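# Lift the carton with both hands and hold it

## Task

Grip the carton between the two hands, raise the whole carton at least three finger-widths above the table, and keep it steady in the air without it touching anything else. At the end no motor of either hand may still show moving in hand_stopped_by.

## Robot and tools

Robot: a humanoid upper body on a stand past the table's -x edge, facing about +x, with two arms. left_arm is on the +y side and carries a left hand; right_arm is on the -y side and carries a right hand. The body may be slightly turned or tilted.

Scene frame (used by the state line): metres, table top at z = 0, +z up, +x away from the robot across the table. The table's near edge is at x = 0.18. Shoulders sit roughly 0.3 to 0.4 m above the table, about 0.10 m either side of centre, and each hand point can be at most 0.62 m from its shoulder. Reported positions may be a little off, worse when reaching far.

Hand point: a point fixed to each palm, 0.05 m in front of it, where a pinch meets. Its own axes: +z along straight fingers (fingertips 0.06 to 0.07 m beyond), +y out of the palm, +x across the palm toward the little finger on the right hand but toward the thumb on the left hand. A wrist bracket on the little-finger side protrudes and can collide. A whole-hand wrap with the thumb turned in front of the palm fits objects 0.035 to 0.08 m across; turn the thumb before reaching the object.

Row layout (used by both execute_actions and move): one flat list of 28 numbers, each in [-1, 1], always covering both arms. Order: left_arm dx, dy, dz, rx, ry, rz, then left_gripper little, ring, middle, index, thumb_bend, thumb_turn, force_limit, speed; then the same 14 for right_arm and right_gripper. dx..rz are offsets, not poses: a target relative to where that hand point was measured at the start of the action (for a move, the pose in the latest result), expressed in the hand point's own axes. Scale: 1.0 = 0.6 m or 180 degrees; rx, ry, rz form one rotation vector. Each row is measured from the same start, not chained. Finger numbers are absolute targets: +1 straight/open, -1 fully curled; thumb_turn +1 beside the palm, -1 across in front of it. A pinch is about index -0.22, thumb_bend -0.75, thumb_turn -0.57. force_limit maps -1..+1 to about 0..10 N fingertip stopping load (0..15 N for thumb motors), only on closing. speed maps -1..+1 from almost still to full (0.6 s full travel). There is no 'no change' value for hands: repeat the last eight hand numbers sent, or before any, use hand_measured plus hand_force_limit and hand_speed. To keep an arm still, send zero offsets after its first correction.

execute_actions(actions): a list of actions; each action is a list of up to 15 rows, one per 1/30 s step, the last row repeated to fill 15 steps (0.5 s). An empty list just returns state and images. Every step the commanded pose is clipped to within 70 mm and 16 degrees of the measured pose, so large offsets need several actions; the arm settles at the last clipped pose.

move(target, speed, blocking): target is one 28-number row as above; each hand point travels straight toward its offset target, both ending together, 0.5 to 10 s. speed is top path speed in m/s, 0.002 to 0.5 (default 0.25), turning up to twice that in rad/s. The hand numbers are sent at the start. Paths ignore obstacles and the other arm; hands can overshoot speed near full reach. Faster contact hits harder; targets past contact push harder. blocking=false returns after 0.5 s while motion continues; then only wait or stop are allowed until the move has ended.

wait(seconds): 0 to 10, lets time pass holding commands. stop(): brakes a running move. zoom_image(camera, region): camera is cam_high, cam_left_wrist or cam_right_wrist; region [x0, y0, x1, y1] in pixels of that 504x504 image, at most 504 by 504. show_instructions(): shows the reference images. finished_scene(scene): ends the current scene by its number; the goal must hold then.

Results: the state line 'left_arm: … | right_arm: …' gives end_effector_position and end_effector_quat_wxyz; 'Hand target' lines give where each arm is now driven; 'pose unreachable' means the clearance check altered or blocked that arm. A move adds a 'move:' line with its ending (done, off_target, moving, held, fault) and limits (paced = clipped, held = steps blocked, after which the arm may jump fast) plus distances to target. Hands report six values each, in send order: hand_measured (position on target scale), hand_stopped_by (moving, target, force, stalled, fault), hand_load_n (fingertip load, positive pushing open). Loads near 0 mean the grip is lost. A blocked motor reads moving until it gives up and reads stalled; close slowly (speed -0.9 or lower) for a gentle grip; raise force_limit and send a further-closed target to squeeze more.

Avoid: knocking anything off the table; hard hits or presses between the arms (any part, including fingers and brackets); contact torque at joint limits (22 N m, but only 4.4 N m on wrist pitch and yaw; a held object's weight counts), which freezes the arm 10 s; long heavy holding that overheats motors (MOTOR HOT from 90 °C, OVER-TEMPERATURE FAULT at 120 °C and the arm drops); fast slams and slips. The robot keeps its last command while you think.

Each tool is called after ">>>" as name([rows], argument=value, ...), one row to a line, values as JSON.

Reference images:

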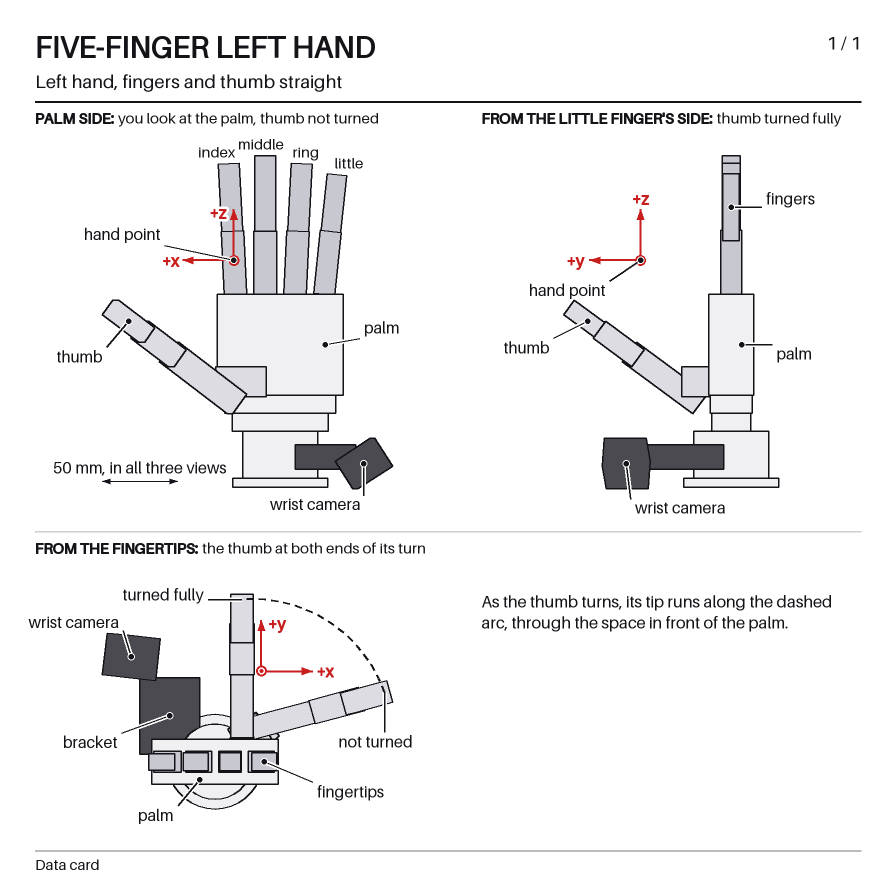

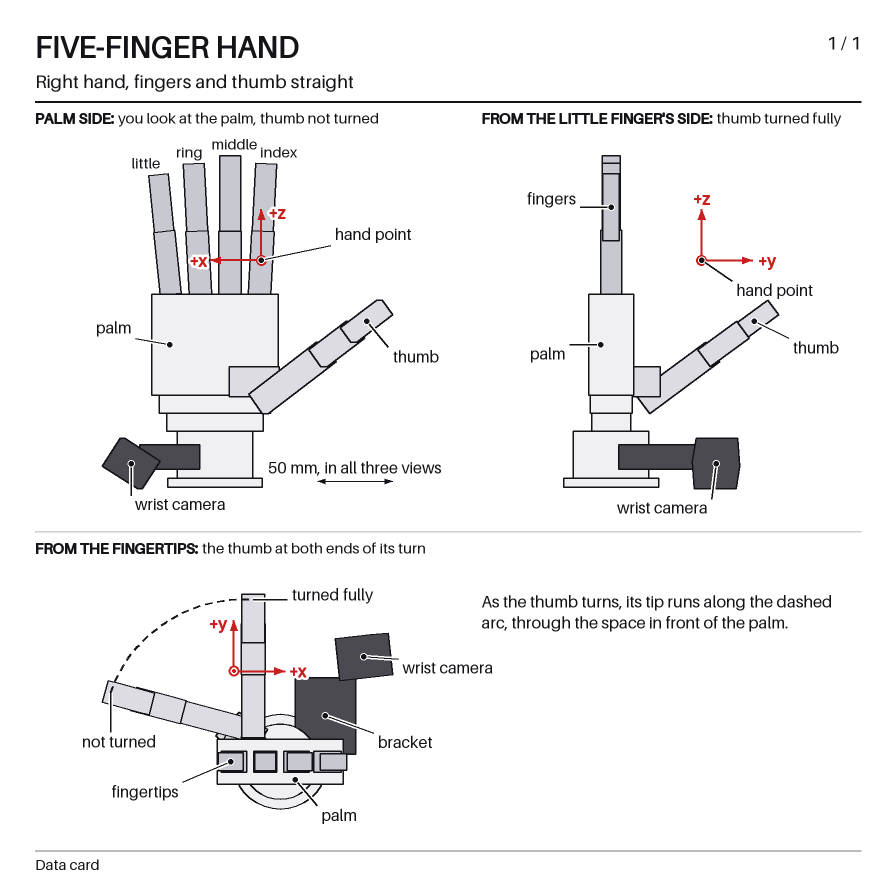

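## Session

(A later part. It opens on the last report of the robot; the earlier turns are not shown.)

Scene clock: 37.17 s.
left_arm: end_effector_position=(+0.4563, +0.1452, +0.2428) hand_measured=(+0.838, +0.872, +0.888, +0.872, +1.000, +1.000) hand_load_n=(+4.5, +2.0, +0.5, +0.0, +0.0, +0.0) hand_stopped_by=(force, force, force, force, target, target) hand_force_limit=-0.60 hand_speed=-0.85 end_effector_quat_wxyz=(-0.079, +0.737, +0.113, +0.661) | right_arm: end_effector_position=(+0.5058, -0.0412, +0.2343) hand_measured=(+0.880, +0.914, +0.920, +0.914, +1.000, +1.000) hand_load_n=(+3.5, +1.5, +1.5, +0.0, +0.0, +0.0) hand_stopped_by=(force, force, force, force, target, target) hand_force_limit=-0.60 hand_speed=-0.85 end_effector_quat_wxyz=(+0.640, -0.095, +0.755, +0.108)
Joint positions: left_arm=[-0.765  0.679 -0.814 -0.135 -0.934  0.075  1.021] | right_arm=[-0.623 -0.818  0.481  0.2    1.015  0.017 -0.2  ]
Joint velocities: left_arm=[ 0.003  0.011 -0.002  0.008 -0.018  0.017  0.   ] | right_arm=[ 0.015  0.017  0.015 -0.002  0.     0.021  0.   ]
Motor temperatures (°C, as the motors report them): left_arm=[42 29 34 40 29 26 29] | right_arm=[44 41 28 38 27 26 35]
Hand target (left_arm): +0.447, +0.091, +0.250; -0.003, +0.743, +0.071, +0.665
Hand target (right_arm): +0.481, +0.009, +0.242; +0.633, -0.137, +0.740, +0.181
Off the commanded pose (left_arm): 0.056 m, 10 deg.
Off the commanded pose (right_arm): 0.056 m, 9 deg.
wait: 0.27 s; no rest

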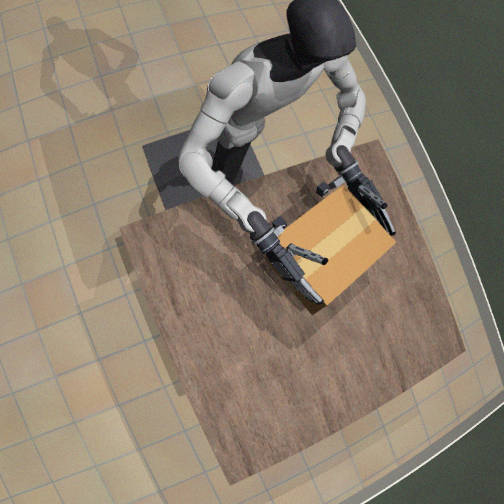

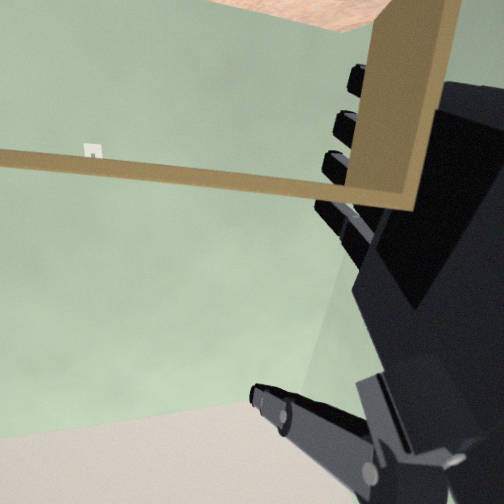

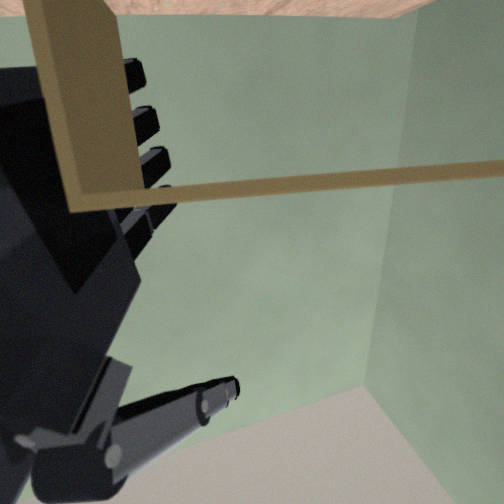

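>>> zoom_image(camera="cam_high", region=[220, 130, 420, 330])

>>> execute_actions(actions=[])

Region (220, 130, 420, 330) of cam_high's 504x504 image, scaled by 2.520, with more detail than that image has.

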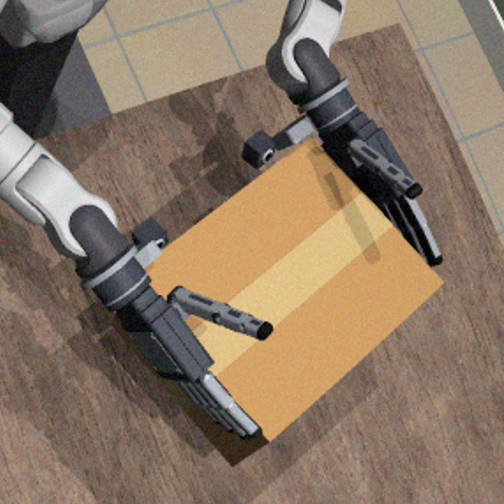

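Scene clock: 37.40 s.
left_arm: end_effector_position=(+0.4562, +0.1452, +0.2425) hand_measured=(+0.838, +0.872, +0.888, +0.872, +1.000, +1.000) hand_load_n=(+4.5, +2.0, +0.5, +0.0, +0.0, +0.0) hand_stopped_by=(force, force, force, force, target, target) hand_force_limit=-0.60 hand_speed=-0.85 end_effector_quat_wxyz=(-0.079, +0.738, +0.113, +0.661) | right_arm: end_effector_position=(+0.5057, -0.0412, +0.2339) hand_measured=(+0.880, +0.914, +0.920, +0.914, +1.000, +1.000) hand_load_n=(+3.5, +1.5, +1.5, +0.0, +0.0, +0.0) hand_stopped_by=(force, force, force, force, target, target) hand_force_limit=-0.60 hand_speed=-0.85 end_effector_quat_wxyz=(+0.640, -0.095, +0.755, +0.108)
Joint positions: left_arm=[-0.765  0.679 -0.814 -0.135 -0.935  0.075  1.021] | right_arm=[-0.622 -0.818  0.481  0.2    1.015  0.018 -0.2  ]
Joint velocities: left_arm=[ 0.006 -0.008  0.002  0.003  0.005  0.     0.   ] | right_arm=[ 0.006  0.014  0.     0.005 -0.002  0.     0.   ]
Motor temperatures (°C, as the motors report them): left_arm=[42 29 34 40 29 26 29] | right_arm=[44 41 28 39 27 26 35]
Hand target (left_arm): +0.447, +0.091, +0.250; -0.003, +0.743, +0.071, +0.665
Hand target (right_arm): +0.481, +0.009, +0.242; +0.633, -0.137, +0.740, +0.181
Off the commanded pose (left_arm): 0.056 m, 10 deg.
Off the commanded pose (right_arm): 0.056 m, 9 deg.

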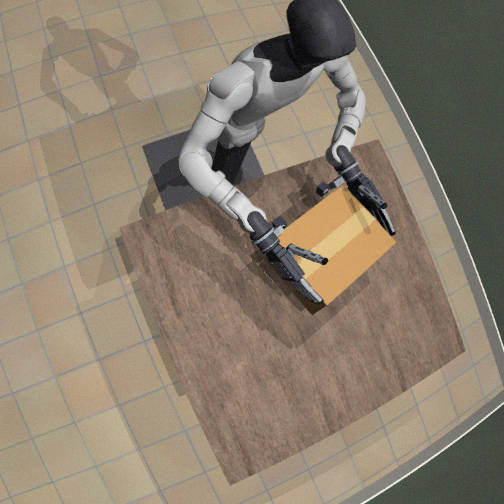

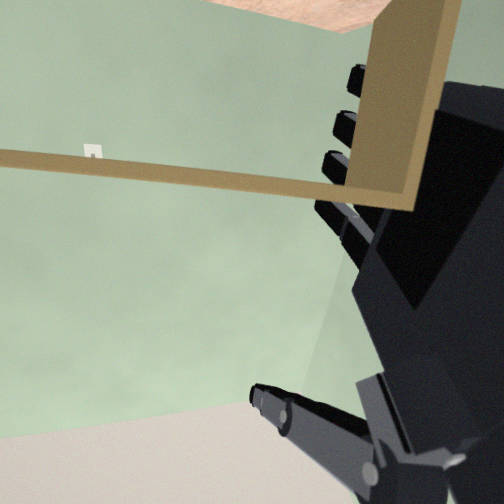

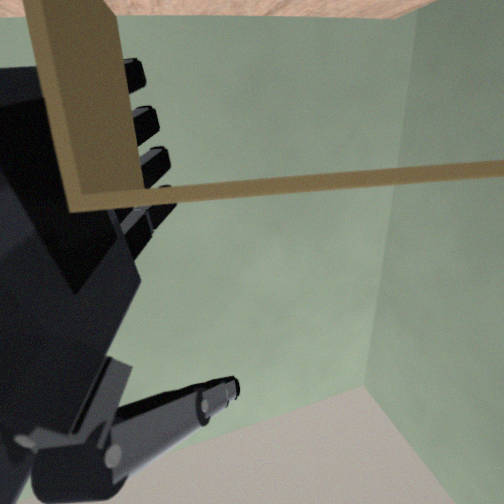

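>>> execute_actions([
  [[0.006,0.087,-0.037,-0.054,-0.003,-0.012,0.7,0.7,0.7,0.7,1,1,-0.6,-0.85,-0.008,0.096,-0.014,-0.054,-0.004,0.009,0.7,0.7,0.7,0.7,1,1,-0.6,-0.85],[0.008,0.088,-0.037,-0.054,-0.003,-0.012,0.7,0.7,0.7,0.7,1,1,-0.6,-0.85,-0.010,0.097,-0.014,-0.054,-0.004,0.009,0.7,0.7,0.7,0.7,1,1,-0.6,-0.85],[0.010,0.089,-0.036,-0.054,-0.003,-0.012,0.7,0.7,0.7,0.7,1,1,-0.6,-0.85,-0.012,0.098,-0.013,-0.054,-0.004,0.009,0.7,0.7,0.7,0.7,1,1,-0.6,-0.85],[0.013,0.089,-0.036,-0.054,-0.003,-0.012,0.7,0.7,0.7,0.7,1,1,-0.6,-0.85,-0.015,0.098,-0.013,-0.054,-0.004,0.009,0.7,0.7,0.7,0.7,1,1,-0.6,-0.85],[0.016,0.090,-0.035,-0.054,-0.003,-0.012,0.7,0.7,0.7,0.7,1,1,-0.6,-0.85,-0.018,0.099,-0.012,-0.054,-0.004,0.009,0.7,0.7,0.7,0.7,1,1,-0.6,-0.85],[0.020,0.090,-0.035,-0.054,-0.003,-0.012,0.7,0.7,0.7,0.7,1,1,-0.6,-0.85,-0.022,0.099,-0.012,-0.054,-0.004,0.009,0.7,0.7,0.7,0.7,1,1,-0.6,-0.85],[0.024,0.090,-0.034,-0.054,-0.003,-0.012,0.7,0.7,0.7,0.7,1,1,-0.6,-0.85,-0.026,0.099,-0.011,-0.054,-0.004,0.009,0.7,0.7,0.7,0.7,1,1,-0.6,-0.85],[0.028,0.090,-0.033,-0.054,-0.003,-0.012,0.7,0.7,0.7,0.7,1,1,-0.6,-0.85,-0.030,0.099,-0.011,-0.054,-0.004,0.009,0.7,0.7,0.7,0.7,1,1,-0.6,-0.85],[0.032,0.091,-0.033,-0.054,-0.003,-0.012,0.7,0.7,0.7,0.7,1,1,-0.6,-0.85,-0.034,0.100,-0.010,-0.054,-0.004,0.009,0.7,0.7,0.7,0.7,1,1,-0.6,-0.85],[0.036,0.091,-0.032,-0.054,-0.003,-0.012,0.7,0.7,0.7,0.7,1,1,-0.6,-0.85,-0.038,0.100,-0.010,-0.054,-0.004,0.009,0.7,0.7,0.7,0.7,1,1,-0.6,-0.85],[0.040,0.091,-0.031,-0.054,-0.003,-0.012,0.7,0.7,0.7,0.7,1,1,-0.6,-0.85,-0.042,0.100,-0.009,-0.054,-0.004,0.009,0.7,0.7,0.7,0.7,1,1,-0.6,-0.85],[0.044,0.091,-0.031,-0.054,-0.003,-0.012,0.7,0.7,0.7,0.7,1,1,-0.6,-0.85,-0.046,0.100,-0.009,-0.054,-0.004,0.009,0.7,0.7,0.7,0.7,1,1,-0.6,-0.85],[0.047,0.092,-0.030,-0.054,-0.003,-0.012,0.7,0.7,0.7,0.7,1,1,-0.6,-0.85,-0.049,0.101,-0.008,-0.054,-0.004,0.009,0.7,0.7,0.7,0.7,1,1,-0.6,-0.85],[0.050,0.092,-0.030,-0.054,-0.003,-0.012,0.7,0.7,0.7,0.7,1,1,-0.6,-0.85,-0.052,0.101,-0.008,-0.054,-0.004,0.009,0.7,0.7,0.7,0.7,1,1,-0.6,-0.85],[0.052,0.092,-0.029,-0.054,-0.003,-0.012,0.7,0.7,0.7,0.7,1,1,-0.6,-0.85,-0.054,0.101,-0.008,-0.054,-0.004,0.009,0.7,0.7,0.7,0.7,1,1,-0.6,-0.85]],
])

>>> wait(seconds=0.25)

Scene clock: 38.63 s.
left_arm: end_effector_position=(+0.4603, +0.1460, +0.2654) hand_measured=(+0.838, +0.872, +0.888, +0.872, +1.000, +1.000) hand_load_n=(+3.5, +1.5, +0.5, +0.0, +0.0, +0.0) hand_stopped_by=(force, force, force, force, target, target) hand_force_limit=-0.60 hand_speed=-0.85 end_effector_quat_wxyz=(-0.082, +0.738, +0.115, +0.660) | right_arm: end_effector_position=(+0.5099, -0.0382, +0.2562) hand_measured=(+0.880, +0.914, +0.920, +0.914, +1.000, +1.000) hand_load_n=(+3.0, +1.0, +1.5, +0.5, +0.0, +0.0) hand_stopped_by=(force, force, force, force, target, target) hand_force_limit=-0.60 hand_speed=-0.85 end_effector_quat_wxyz=(+0.638, -0.098, +0.756, +0.107)
Joint positions: left_arm=[-0.84   0.715 -0.8   -0.195 -1.021  0.149  1.077] | right_arm=[-0.673 -0.876  0.473  0.132  1.077  0.102 -0.243]
Joint velocities: left_arm=[-0.253  0.083  0.071 -0.089 -0.187  0.143  0.097] | right_arm=[-0.201 -0.117 -0.051 -0.121  0.153  0.165 -0.094]
Motor temperatures (°C, as the motors report them): left_arm=[43 30 34 40 29 26 30] | right_arm=[45 41 28 39 27 26 36]
Hand target (left_arm): +0.452, +0.091, +0.278; -0.002, +0.742, +0.071, +0.666
Hand target (right_arm): +0.485, +0.014, +0.269; +0.632, -0.141, +0.740, +0.182
Off the commanded pose (left_arm): 0.058 m, 10 deg.
Off the commanded pose (right_arm): 0.059 m, 10 deg.

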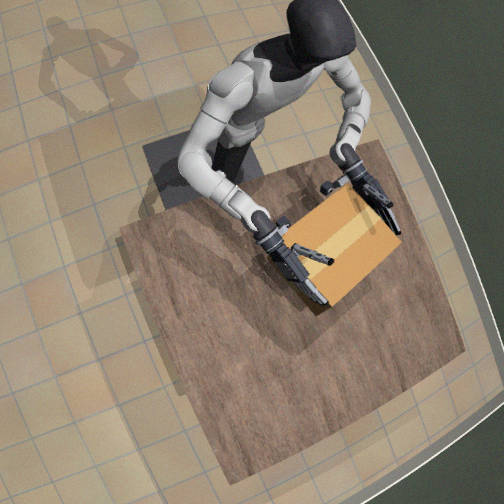

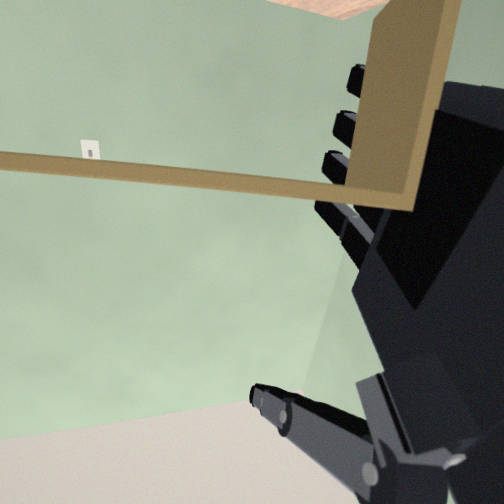

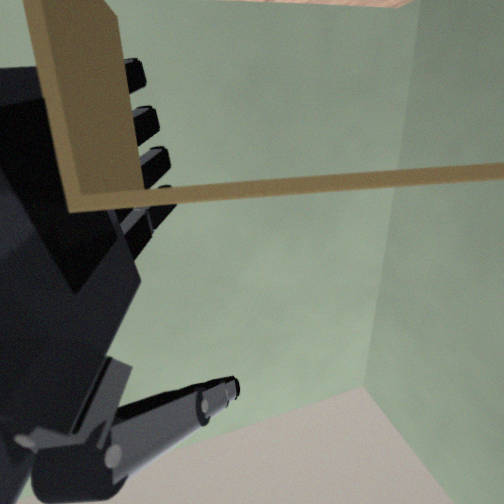

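Scene clock: 38.90 s.
left_arm: end_effector_position=(+0.4620, +0.1463, +0.2720) hand_measured=(+0.838, +0.872, +0.888, +0.872, +1.000, +1.000) hand_load_n=(+3.5, +1.5, +0.0, +0.0, +0.0, +0.0) hand_stopped_by=(force, force, force, force, target, target) hand_force_limit=-0.60 hand_speed=-0.85 end_effector_quat_wxyz=(-0.081, +0.735, +0.116, +0.663) | right_arm: end_effector_position=(+0.5114, -0.0378, +0.2627) hand_measured=(+0.880, +0.914, +0.920, +0.914, +1.000, +1.000) hand_load_n=(+2.5, +1.0, +1.0, +0.0, +0.0, +0.0) hand_stopped_by=(force, force, force, force, target, target) hand_force_limit=-0.60 hand_speed=-0.85 end_effector_quat_wxyz=(+0.641, -0.098, +0.754, +0.106)
Joint positions: left_arm=[-0.857  0.72  -0.793 -0.199 -1.034  0.158  1.081] | right_arm=[-0.686 -0.885  0.469  0.125  1.085  0.114 -0.248]
Joint velocities: left_arm=[ 0.02   0.006  0.008 -0.009 -0.034  0.011  0.   ] | right_arm=[ 0.015 -0.006  0.011  0.002  0.006  0.023  0.   ]
Motor temperatures (°C, as the motors report them): left_arm=[43 30 34 40 29 26 30] | right_arm=[45 41 28 39 27 27 36]
Hand target (left_arm): +0.452, +0.091, +0.278; -0.002, +0.742, +0.071, +0.666
Hand target (right_arm): +0.485, +0.014, +0.269; +0.632, -0.141, +0.740, +0.182
Off the commanded pose (left_arm): 0.057 m, 10 deg.
Off the commanded pose (right_arm): 0.058 m, 10 deg.
wait: 0.27 s; no rest

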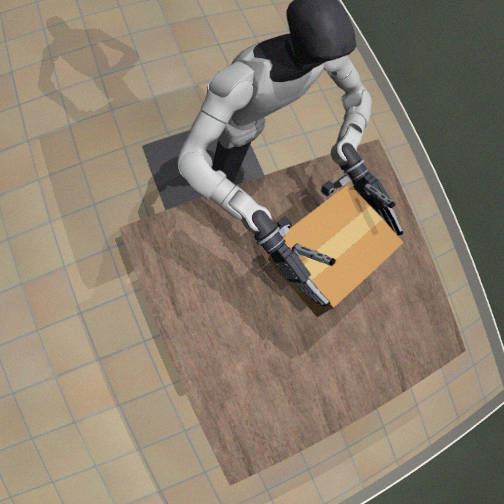

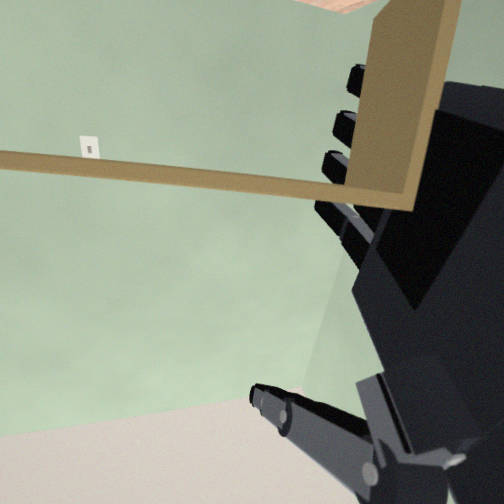

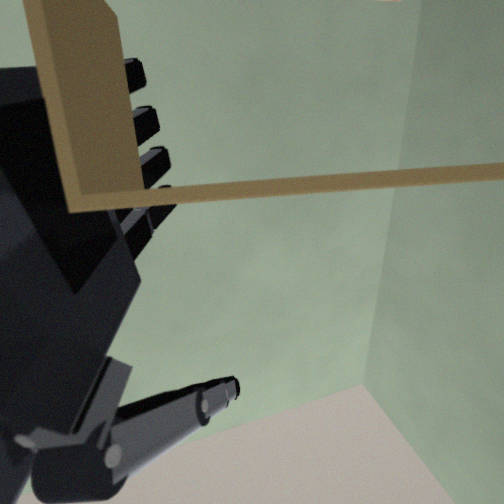

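>>> execute_actions([
  [[0.004,0.086,-0.040,-0.056,-0.005,-0.012,0.7,0.7,0.7,0.7,1,1,-0.6,-0.85,-0.005,0.096,-0.017,-0.054,-0.003,0.010,0.7,0.7,0.7,0.7,1,1,-0.6,-0.85],[0.007,0.086,-0.039,-0.056,-0.005,-0.012,0.7,0.7,0.7,0.7,1,1,-0.6,-0.85,-0.008,0.096,-0.016,-0.054,-0.003,0.010,0.7,0.7,0.7,0.7,1,1,-0.6,-0.85],[0.011,0.086,-0.038,-0.056,-0.005,-0.012,0.7,0.7,0.7,0.7,1,1,-0.6,-0.85,-0.012,0.096,-0.016,-0.054,-0.003,0.010,0.7,0.7,0.7,0.7,1,1,-0.6,-0.85],[0.016,0.087,-0.037,-0.056,-0.005,-0.012,0.7,0.7,0.7,0.7,1,1,-0.6,-0.85,-0.017,0.097,-0.015,-0.054,-0.003,0.010,0.7,0.7,0.7,0.7,1,1,-0.6,-0.85],[0.021,0.087,-0.036,-0.056,-0.005,-0.012,0.7,0.7,0.7,0.7,1,1,-0.6,-0.85,-0.022,0.097,-0.014,-0.054,-0.003,0.010,0.7,0.7,0.7,0.7,1,1,-0.6,-0.85],[0.026,0.087,-0.035,-0.056,-0.005,-0.012,0.7,0.7,0.7,0.7,1,1,-0.6,-0.85,-0.027,0.097,-0.013,-0.054,-0.003,0.010,0.7,0.7,0.7,0.7,1,1,-0.6,-0.85],[0.032,0.087,-0.034,-0.056,-0.005,-0.012,0.7,0.7,0.7,0.7,1,1,-0.6,-0.85,-0.033,0.097,-0.012,-0.054,-0.003,0.010,0.7,0.7,0.7,0.7,1,1,-0.6,-0.85],[0.038,0.088,-0.033,-0.056,-0.005,-0.012,0.7,0.7,0.7,0.7,1,1,-0.6,-0.85,-0.039,0.098,-0.012,-0.054,-0.003,0.010,0.7,0.7,0.7,0.7,1,1,-0.6,-0.85],[0.044,0.088,-0.032,-0.056,-0.005,-0.012,0.7,0.7,0.7,0.7,1,1,-0.6,-0.85,-0.045,0.098,-0.011,-0.054,-0.003,0.010,0.7,0.7,0.7,0.7,1,1,-0.6,-0.85],[0.050,0.088,-0.031,-0.056,-0.005,-0.012,0.7,0.7,0.7,0.7,1,1,-0.6,-0.85,-0.051,0.098,-0.010,-0.054,-0.003,0.010,0.7,0.7,0.7,0.7,1,1,-0.6,-0.85],[0.055,0.088,-0.030,-0.056,-0.005,-0.012,0.7,0.7,0.7,0.7,1,1,-0.6,-0.85,-0.056,0.098,-0.009,-0.054,-0.003,0.010,0.7,0.7,0.7,0.7,1,1,-0.6,-0.85],[0.060,0.089,-0.029,-0.056,-0.005,-0.012,0.7,0.7,0.7,0.7,1,1,-0.6,-0.85,-0.061,0.099,-0.009,-0.054,-0.003,0.010,0.7,0.7,0.7,0.7,1,1,-0.6,-0.85],[0.065,0.089,-0.028,-0.056,-0.005,-0.012,0.7,0.7,0.7,0.7,1,1,-0.6,-0.85,-0.066,0.099,-0.008,-0.054,-0.003,0.010,0.7,0.7,0.7,0.7,1,1,-0.6,-0.85],[0.068,0.089,-0.028,-0.056,-0.005,-0.012,0.7,0.7,0.7,0.7,1,1,-0.6,-0.85,-0.069,0.099,-0.008,-0.054,-0.003,0.010,0.7,0.7,0.7,0.7,1,1,-0.6,-0.85],[0.071,0.089,-0.027,-0.056,-0.005,-0.012,0.7,0.7,0.7,0.7,1,1,-0.6,-0.85,-0.072,0.099,-0.007,-0.054,-0.003,0.010,0.7,0.7,0.7,0.7,1,1,-0.6,-0.85]],
])

>>> wait(seconds=1)

Scene clock: 40.27 s.
left_arm: end_effector_position=(+0.4679, +0.1491, +0.3093) hand_measured=(+0.838, +0.872, +0.888, +0.872, +1.000, +1.000) hand_load_n=(+3.0, +1.0, +0.0, +0.0, +0.0, +0.0) hand_stopped_by=(force, force, force, force, target, target) hand_force_limit=-0.60 hand_speed=-0.85 end_effector_quat_wxyz=(-0.079, +0.733, +0.119, +0.665) | right_arm: end_effector_position=(+0.5174, -0.0334, +0.2985) hand_measured=(+0.880, +0.914, +0.920, +0.914, +1.000, +1.000) hand_load_n=(+2.0, +0.5, +1.0, +0.0, +0.0, +0.0) hand_stopped_by=(force, force, force, force, target, target) hand_force_limit=-0.60 hand_speed=-0.85 end_effector_quat_wxyz=(+0.643, -0.101, +0.751, +0.107)
Joint positions: left_arm=[-0.971  0.764 -0.743 -0.251 -1.167  0.259  1.133] | right_arm=[-0.779 -0.948  0.445  0.071  1.17   0.228 -0.291]
Joint velocities: left_arm=[-0.344  0.064  0.16  -0.011 -0.221  0.156  0.072] | right_arm=[-0.31  -0.133 -0.072 -0.032  0.167  0.203 -0.072]
Motor temperatures (°C, as the motors report them): left_arm=[44 30 34 41 29 27 31] | right_arm=[46 41 28 40 27 27 37]
Hand target (left_arm): +0.459, +0.095, +0.319; -0.001, +0.742, +0.072, +0.667
Hand target (right_arm): +0.492, +0.017, +0.308; +0.631, -0.145, +0.740, +0.181
Off the commanded pose (left_arm): 0.056 m, 10 deg.
Off the commanded pose (right_arm): 0.056 m, 10 deg.

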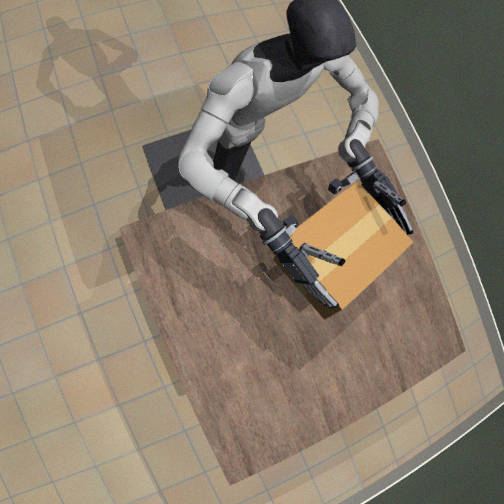

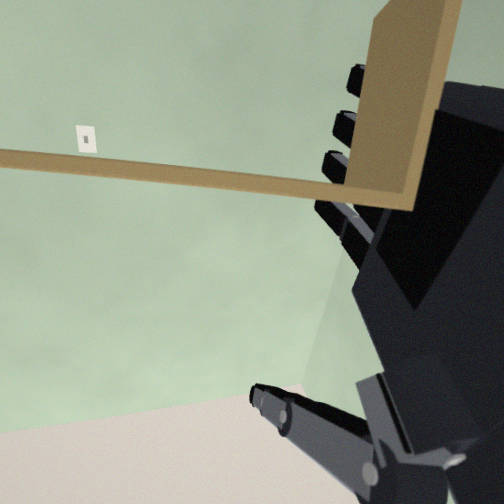

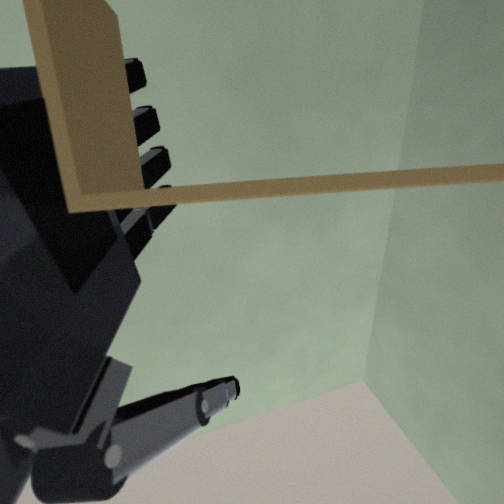

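Scene clock: 41.27 s.
left_arm: end_effector_position=(+0.4691, +0.1491, +0.3134) hand_measured=(+0.838, +0.872, +0.888, +0.872, +1.000, +1.000) hand_load_n=(+2.5, +0.5, +0.0, +0.0, +0.0, +0.0) hand_stopped_by=(force, force, force, force, target, target) hand_force_limit=-0.60 hand_speed=-0.85 end_effector_quat_wxyz=(-0.078, +0.734, +0.119, +0.664) | right_arm: end_effector_position=(+0.5186, -0.0331, +0.3017) hand_measured=(+0.880, +0.914, +0.920, +0.914, +1.000, +1.000) hand_load_n=(+2.0, +1.0, +0.5, +0.0, +0.0, +0.0) hand_stopped_by=(force, force, force, force, target, target) hand_force_limit=-0.60 hand_speed=-0.85 end_effector_quat_wxyz=(+0.642, -0.101, +0.753, +0.106)
Joint positions: left_arm=[-0.988  0.768 -0.736 -0.251 -1.189  0.273  1.136] | right_arm=[-0.794 -0.954  0.442  0.07   1.18   0.249 -0.295]
Joint velocities: left_arm=[ 0.006 -0.008 -0.009  0.002 -0.008  0.     0.   ] | right_arm=[ 0.006  0.006  0.008 -0.002  0.012  0.     0.   ]
Motor temperatures (°C, as the motors report them): left_arm=[44 30 34 41 29 27 31] | right_arm=[47 41 28 40 27 28 38]
Hand target (left_arm): +0.459, +0.095, +0.319; -0.001, +0.742, +0.072, +0.667
Hand target (right_arm): +0.492, +0.017, +0.308; +0.631, -0.145, +0.740, +0.181
Off the commanded pose (left_arm): 0.056 m, 10 deg.
Off the commanded pose (right_arm): 0.056 m, 10 deg.
wait: 1.00 s; at rest by 0.53 s

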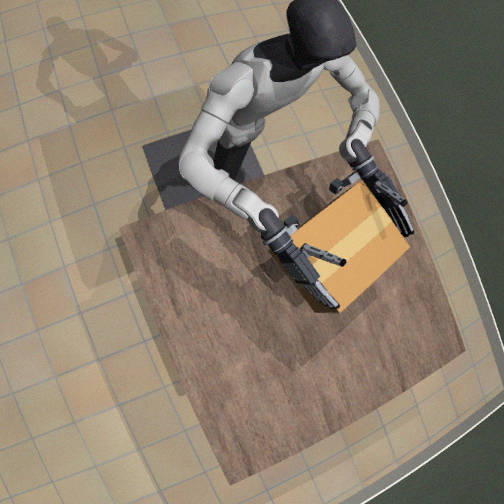

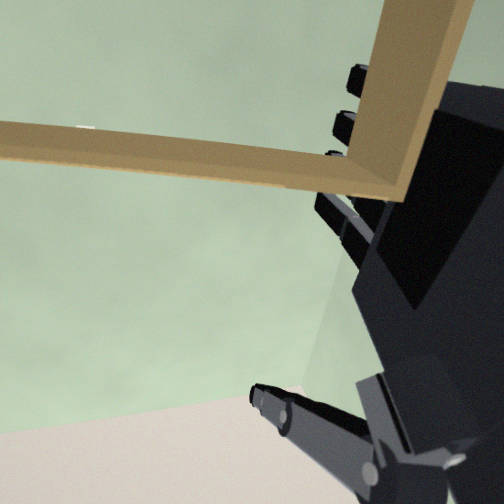

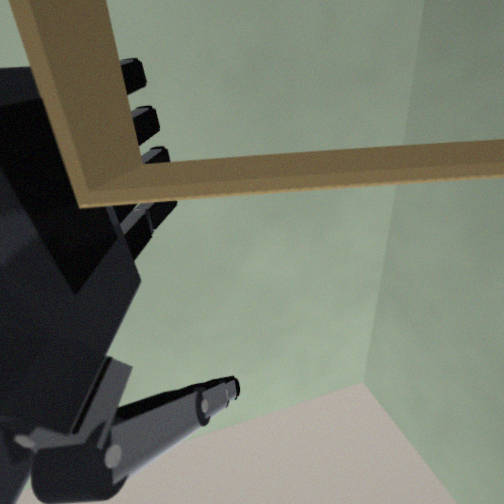

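>>> execute_actions([
  [[0.002,0.085,-0.040,-0.058,-0.005,-0.011,0.65,0.65,0.65,0.7,1,1,-0.45,-0.9,-0.004,0.093,-0.018,-0.057,-0.003,0.010,0.65,0.65,0.65,0.7,1,1,-0.45,-0.9]],
])

Scene clock: 43.27 s.
left_arm: end_effector_position=(+0.4664, +0.1488, +0.3164) hand_measured=(+0.840, +0.862, +0.822, +0.872, +1.000, +1.000) hand_load_n=(+8.0, +5.0, +0.0, +0.0, +0.0, +0.0) hand_stopped_by=(force, force, moving, force, target, target) hand_force_limit=-0.45 hand_speed=-0.90 end_effector_quat_wxyz=(-0.072, +0.733, +0.122, +0.665) | right_arm: end_effector_position=(+0.5165, -0.0327, +0.3002) hand_measured=(+0.876, +0.904, +0.900, +0.914, +1.000, +1.000) hand_load_n=(+5.0, +5.5, +2.0, +0.0, +0.0, +0.0) hand_stopped_by=(force, force, force, force, target, target) hand_force_limit=-0.45 hand_speed=-0.90 end_effector_quat_wxyz=(+0.639, -0.103, +0.754, +0.113)
Joint positions: left_arm=[-0.984  0.779 -0.735 -0.272 -1.2    0.264  1.144] | right_arm=[-0.784 -0.959  0.442  0.068  1.189  0.243 -0.279]
Joint velocities: left_arm=[-0.005 -0.008 -0.003 -0.006 -0.009 -0.011  0.   ] | right_arm=[ 0.003 -0.006  0.012  0.003 -0.002  0.    -0.001]
Motor temperatures (°C, as the motors report them): left_arm=[46 30 34 42 29 28 32] | right_arm=[49 41 28 41 27 29 39]
Hand target (left_arm): +0.456, +0.096, +0.320; +0.002, +0.742, +0.072, +0.667
Hand target (right_arm): +0.491, +0.014, +0.307; +0.631, -0.147, +0.739, +0.183
Off the commanded pose (left_arm): 0.056 m, 10 deg.
Off the commanded pose (right_arm): 0.056 m, 10 deg.

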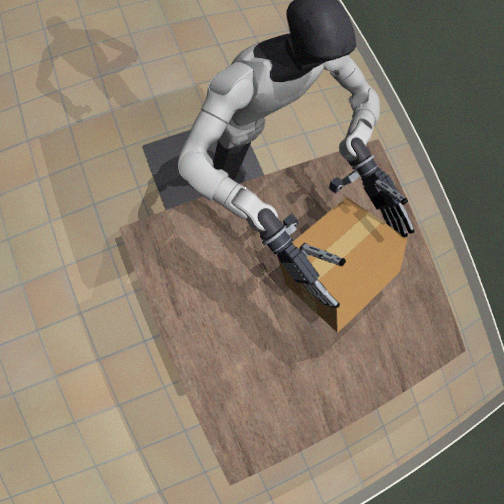

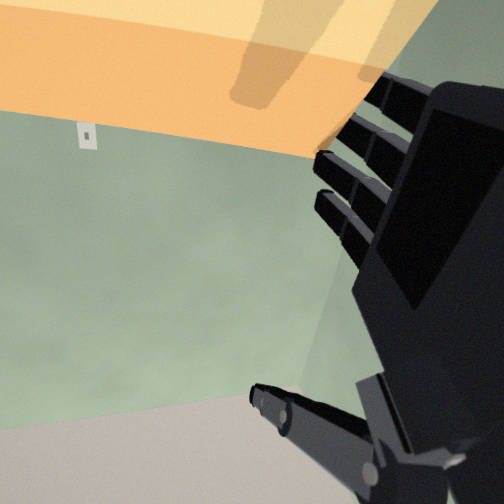

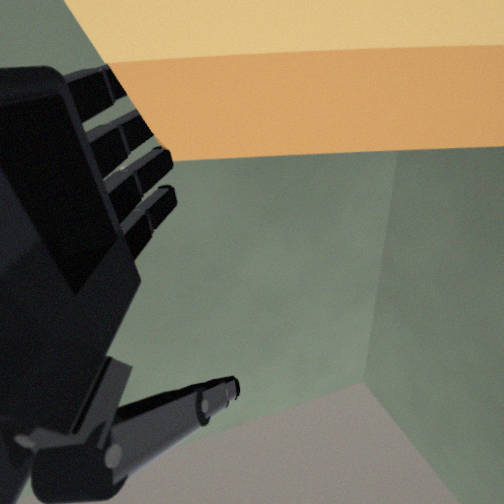

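>>> execute_actions(actions=[])

>>> zoom_image(camera="cam_high", region=[230, 140, 450, 360])

Scene clock: 43.50 s.
left_arm: end_effector_position=(+0.4664, +0.1487, +0.3182) hand_measured=(+0.840, +0.862, +0.784, +0.872, +1.000, +1.000) hand_load_n=(+8.0, +5.0, +0.0, +0.0, +0.0, +0.0) hand_stopped_by=(force, force, moving, force, target, target) hand_force_limit=-0.45 hand_speed=-0.90 end_effector_quat_wxyz=(-0.071, +0.732, +0.123, +0.667) | right_arm: end_effector_position=(+0.5166, -0.0328, +0.3011) hand_measured=(+0.876, +0.904, +0.900, +0.914, +1.000, +1.000) hand_load_n=(+5.5, +6.0, +1.5, +0.0, +0.0, +0.0) hand_stopped_by=(force, force, force, force, target, target) hand_force_limit=-0.45 hand_speed=-0.90 end_effector_quat_wxyz=(+0.640, -0.102, +0.753, +0.113)
Joint positions: left_arm=[-0.987  0.779 -0.735 -0.272 -1.2    0.26   1.145] | right_arm=[-0.785 -0.959  0.442  0.068  1.189  0.239 -0.28 ]
Joint velocities: left_arm=[ 0.     0.002 -0.002 -0.018  0.012 -0.018  0.   ] | right_arm=[ 0.    -0.009  0.    -0.003  0.005  0.     0.   ]
Motor temperatures (°C, as the motors report them): left_arm=[46 30 34 42 29 28 32] | right_arm=[49 41 28 41 27 29 39]
Hand target (left_arm): +0.456, +0.096, +0.320; +0.002, +0.742, +0.072, +0.667
Hand target (right_arm): +0.491, +0.014, +0.307; +0.631, -0.147, +0.739, +0.183
Off the commanded pose (left_arm): 0.055 m, 10 deg.
Off the commanded pose (right_arm): 0.056 m, 10 deg.

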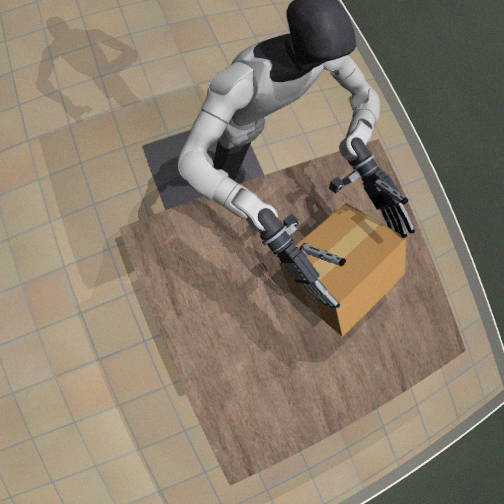

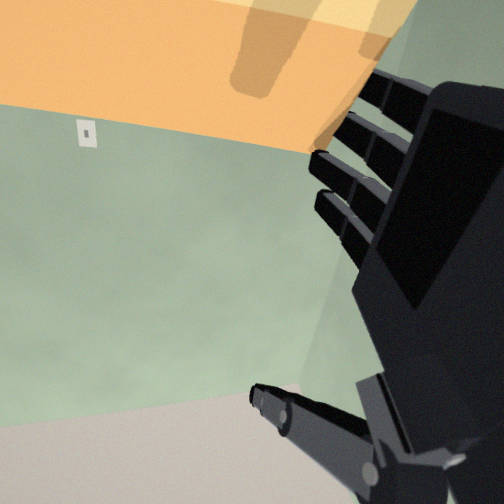

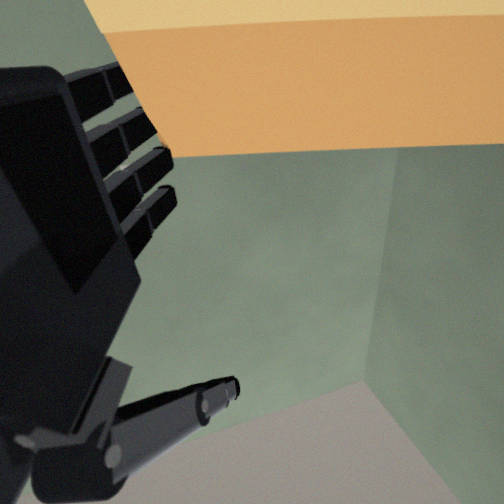

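Region (230, 140, 450, 360) of cam_high's 504x504 image, scaled by 2.291, with more detail than that image has.

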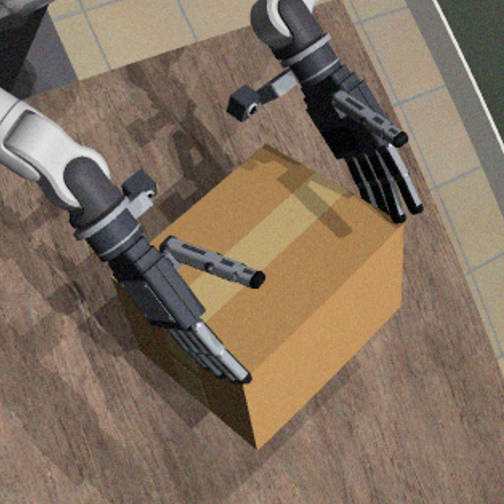

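>>> execute_actions([
  [[0,0.080,-0.040,-0.053,-0.004,-0.008,0.65,0.65,0.65,0.7,1,1,-0.45,-0.9,-0.003,0.088,-0.019,-0.051,-0.002,0.008,0.65,0.65,0.65,0.7,1,1,-0.45,-0.9],[0,0.076,-0.042,-0.050,-0.004,-0.008,0.65,0.65,0.65,0.7,1,1,-0.45,-0.9,-0.002,0.084,-0.022,-0.048,-0.002,0.008,0.65,0.65,0.65,0.7,1,1,-0.45,-0.9],[-0.001,0.072,-0.045,-0.047,-0.004,-0.008,0.65,0.65,0.65,0.7,1,1,-0.45,-0.9,-0.001,0.080,-0.026,-0.046,-0.002,0.008,0.65,0.65,0.65,0.7,1,1,-0.45,-0.9],[-0.002,0.068,-0.049,-0.045,-0.004,-0.008,0.65,0.65,0.65,0.7,1,1,-0.45,-0.9,0,0.076,-0.031,-0.044,-0.002,0.008,0.65,0.65,0.65,0.7,1,1,-0.45,-0.9],[-0.003,0.066,-0.054,-0.043,-0.004,-0.008,0.65,0.65,0.65,0.7,1,1,-0.45,-0.9,0.002,0.072,-0.037,-0.042,-0.002,0.008,0.65,0.65,0.65,0.7,1,1,-0.45,-0.9],[-0.004,0.066,-0.060,-0.043,-0.004,-0.008,0.65,0.65,0.65,0.7,1,1,-0.45,-0.9,0.004,0.072,-0.043,-0.042,-0.002,0.008,0.65,0.65,0.65,0.7,1,1,-0.45,-0.9],[-0.006,0.066,-0.066,-0.043,-0.004,-0.008,0.65,0.65,0.65,0.7,1,1,-0.45,-0.9,0.006,0.072,-0.049,-0.042,-0.002,0.008,0.65,0.65,0.65,0.7,1,1,-0.45,-0.9],[-0.008,0.066,-0.072,-0.043,-0.004,-0.008,0.65,0.65,0.65,0.7,1,1,-0.45,-0.9,0.008,0.072,-0.055,-0.042,-0.002,0.008,0.65,0.65,0.65,0.7,1,1,-0.45,-0.9],[-0.010,0.066,-0.078,-0.043,-0.004,-0.008,0.65,0.65,0.65,0.7,1,1,-0.45,-0.9,0.010,0.072,-0.061,-0.042,-0.002,0.008,0.65,0.65,0.65,0.7,1,1,-0.45,-0.9],[-0.012,0.066,-0.084,-0.043,-0.004,-0.008,0.65,0.65,0.65,0.7,1,1,-0.45,-0.9,0.013,0.072,-0.067,-0.042,-0.002,0.008,0.65,0.65,0.65,0.7,1,1,-0.45,-0.9],[-0.014,0.066,-0.090,-0.043,-0.004,-0.008,0.65,0.65,0.65,0.7,1,1,-0.45,-0.9,0.015,0.072,-0.073,-0.042,-0.002,0.008,0.65,0.65,0.65,0.7,1,1,-0.45,-0.9],[-0.016,0.066,-0.096,-0.043,-0.004,-0.008,0.65,0.65,0.65,0.7,1,1,-0.45,-0.9,0.018,0.072,-0.079,-0.042,-0.002,0.008,0.65,0.65,0.65,0.7,1,1,-0.45,-0.9],[-0.019,0.066,-0.102,-0.043,-0.004,-0.008,0.65,0.65,0.65,0.7,1,1,-0.45,-0.9,0.021,0.072,-0.085,-0.042,-0.002,0.008,0.65,0.65,0.65,0.7,1,1,-0.45,-0.9],[-0.021,0.066,-0.107,-0.043,-0.004,-0.008,0.65,0.65,0.65,0.7,1,1,-0.45,-0.9,0.023,0.072,-0.090,-0.042,-0.002,0.008,0.65,0.65,0.65,0.7,1,1,-0.45,-0.9],[-0.023,0.066,-0.111,-0.043,-0.004,-0.008,0.65,0.65,0.65,0.7,1,1,-0.45,-0.9,0.025,0.072,-0.094,-0.042,-0.002,0.008,0.65,0.65,0.65,0.7,1,1,-0.45,-0.9]],
])

>>> wait(seconds=0.25)

Scene clock: 44.97 s.
left_arm: end_effector_position=(+0.4283, +0.1359, +0.3158) hand_measured=(+0.840, +0.862, +0.650, +0.872, +1.000, +1.000) hand_load_n=(+9.0, +3.0, +0.0, +0.0, +0.0, +0.0) hand_stopped_by=(force, force, target, force, target, target) hand_force_limit=-0.45 hand_speed=-0.90 end_effector_quat_wxyz=(-0.072, +0.728, +0.129, +0.670) | right_arm: end_effector_position=(+0.4808, -0.0430, +0.2936) hand_measured=(+0.876, +0.904, +0.900, +0.914, +1.000, +1.000) hand_load_n=(+5.0, +6.0, +0.0, +0.0, +0.0, +0.0) hand_stopped_by=(force, force, force, force, target, target) hand_force_limit=-0.45 hand_speed=-0.90 end_effector_quat_wxyz=(+0.641, -0.100, +0.753, +0.112)
Joint positions: left_arm=[-0.898  0.801 -0.77  -0.505 -1.176  0.254  1.331] | right_arm=[-0.573 -1.065  0.395 -0.168  1.234  0.165 -0.367]
Joint velocities: left_arm=[ 0.302  0.028 -0.218 -0.517  0.179 -0.031  0.425] | right_arm=[ 0.584 -0.275 -0.132 -0.568  0.012 -0.296 -0.184]
Motor temperatures (°C, as the motors report them): left_arm=[47 30 34 42 29 28 33] | right_arm=[50 41 28 41 27 30 40]
Hand target (left_arm): +0.413, +0.093, +0.313; -0.013, +0.739, +0.086, +0.668
Hand target (right_arm): +0.452, -0.010, +0.296; +0.632, -0.136, +0.744, +0.169
Off the commanded pose (left_arm): 0.047 m, 8 deg.
Off the commanded pose (right_arm): 0.047 m, 8 deg.

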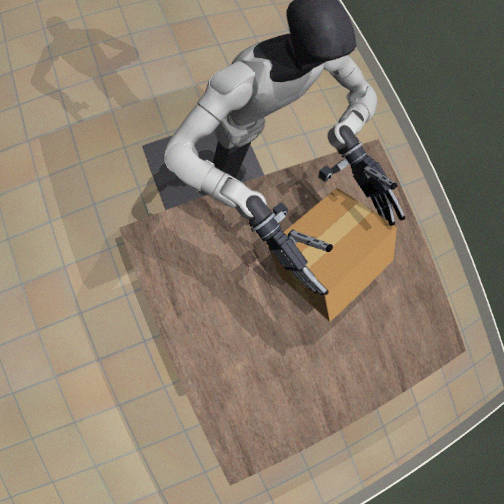

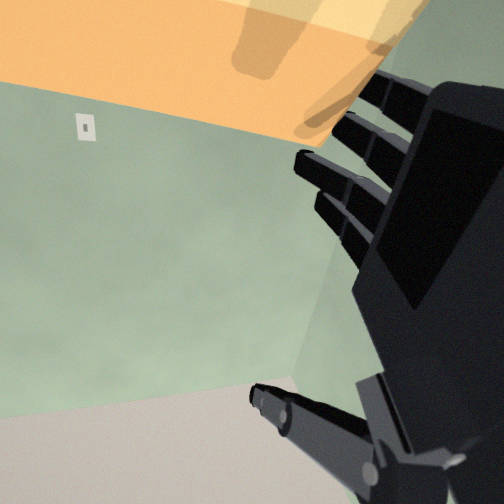

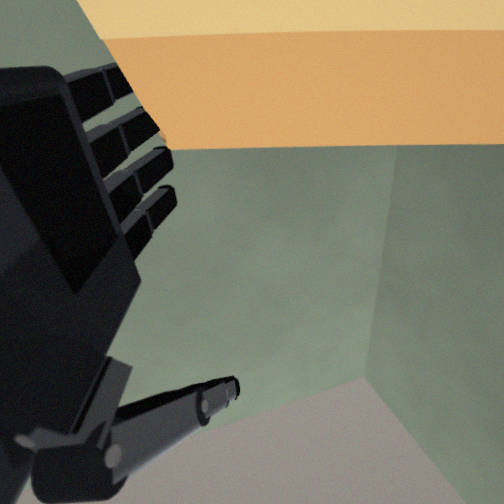

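Scene clock: 45.23 s.
left_arm: end_effector_position=(+0.4215, +0.1337, +0.3069) hand_measured=(+0.840, +0.862, +0.650, +0.872, +1.000, +1.000) hand_load_n=(+7.5, +4.0, +0.0, +0.0, +0.0, +0.0) hand_stopped_by=(force, force, target, force, target, target) hand_force_limit=-0.45 hand_speed=-0.90 end_effector_quat_wxyz=(-0.076, +0.734, +0.127, +0.663) | right_arm: end_effector_position=(+0.4742, -0.0443, +0.2928) hand_measured=(+0.876, +0.904, +0.900, +0.914, +1.000, +1.000) hand_load_n=(+6.5, +5.0, +0.0, +0.0, +0.0, +0.0) hand_stopped_by=(force, force, force, force, target, target) hand_force_limit=-0.45 hand_speed=-0.90 end_effector_quat_wxyz=(+0.642, -0.102, +0.752, +0.111)
Joint positions: left_arm=[-0.872  0.803 -0.79  -0.536 -1.166  0.253  1.359] | right_arm=[-0.535 -1.083  0.387 -0.206  1.234  0.146 -0.378]
Joint velocities: left_arm=[ 0.015 -0.006 -0.012 -0.008  0.008  0.     0.   ] | right_arm=[-0.008  0.015 -0.003 -0.002  0.     0.    -0.003]
Motor temperatures (°C, as the motors report them): left_arm=[47 30 34 42 29 28 33] | right_arm=[50 41 28 41 27 30 40]
Hand target (left_arm): +0.413, +0.093, +0.313; -0.013, +0.739, +0.086, +0.668
Hand target (right_arm): +0.452, -0.010, +0.296; +0.632, -0.136, +0.744, +0.169
Off the commanded pose (left_arm): 0.044 m, 9 deg.
Off the commanded pose (right_arm): 0.044 m, 8 deg.
wait: 0.27 s; no rest

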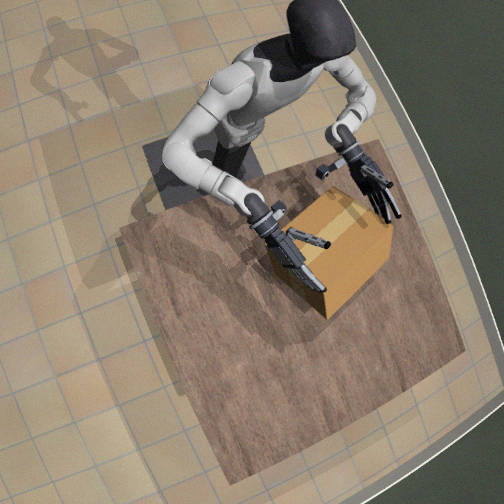

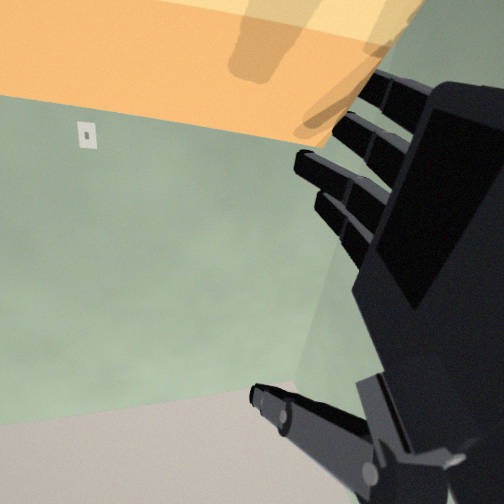

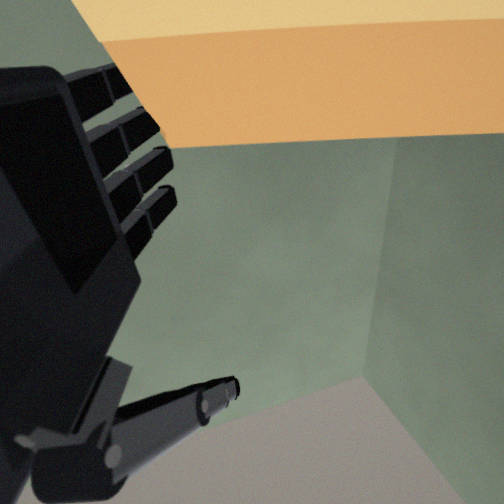

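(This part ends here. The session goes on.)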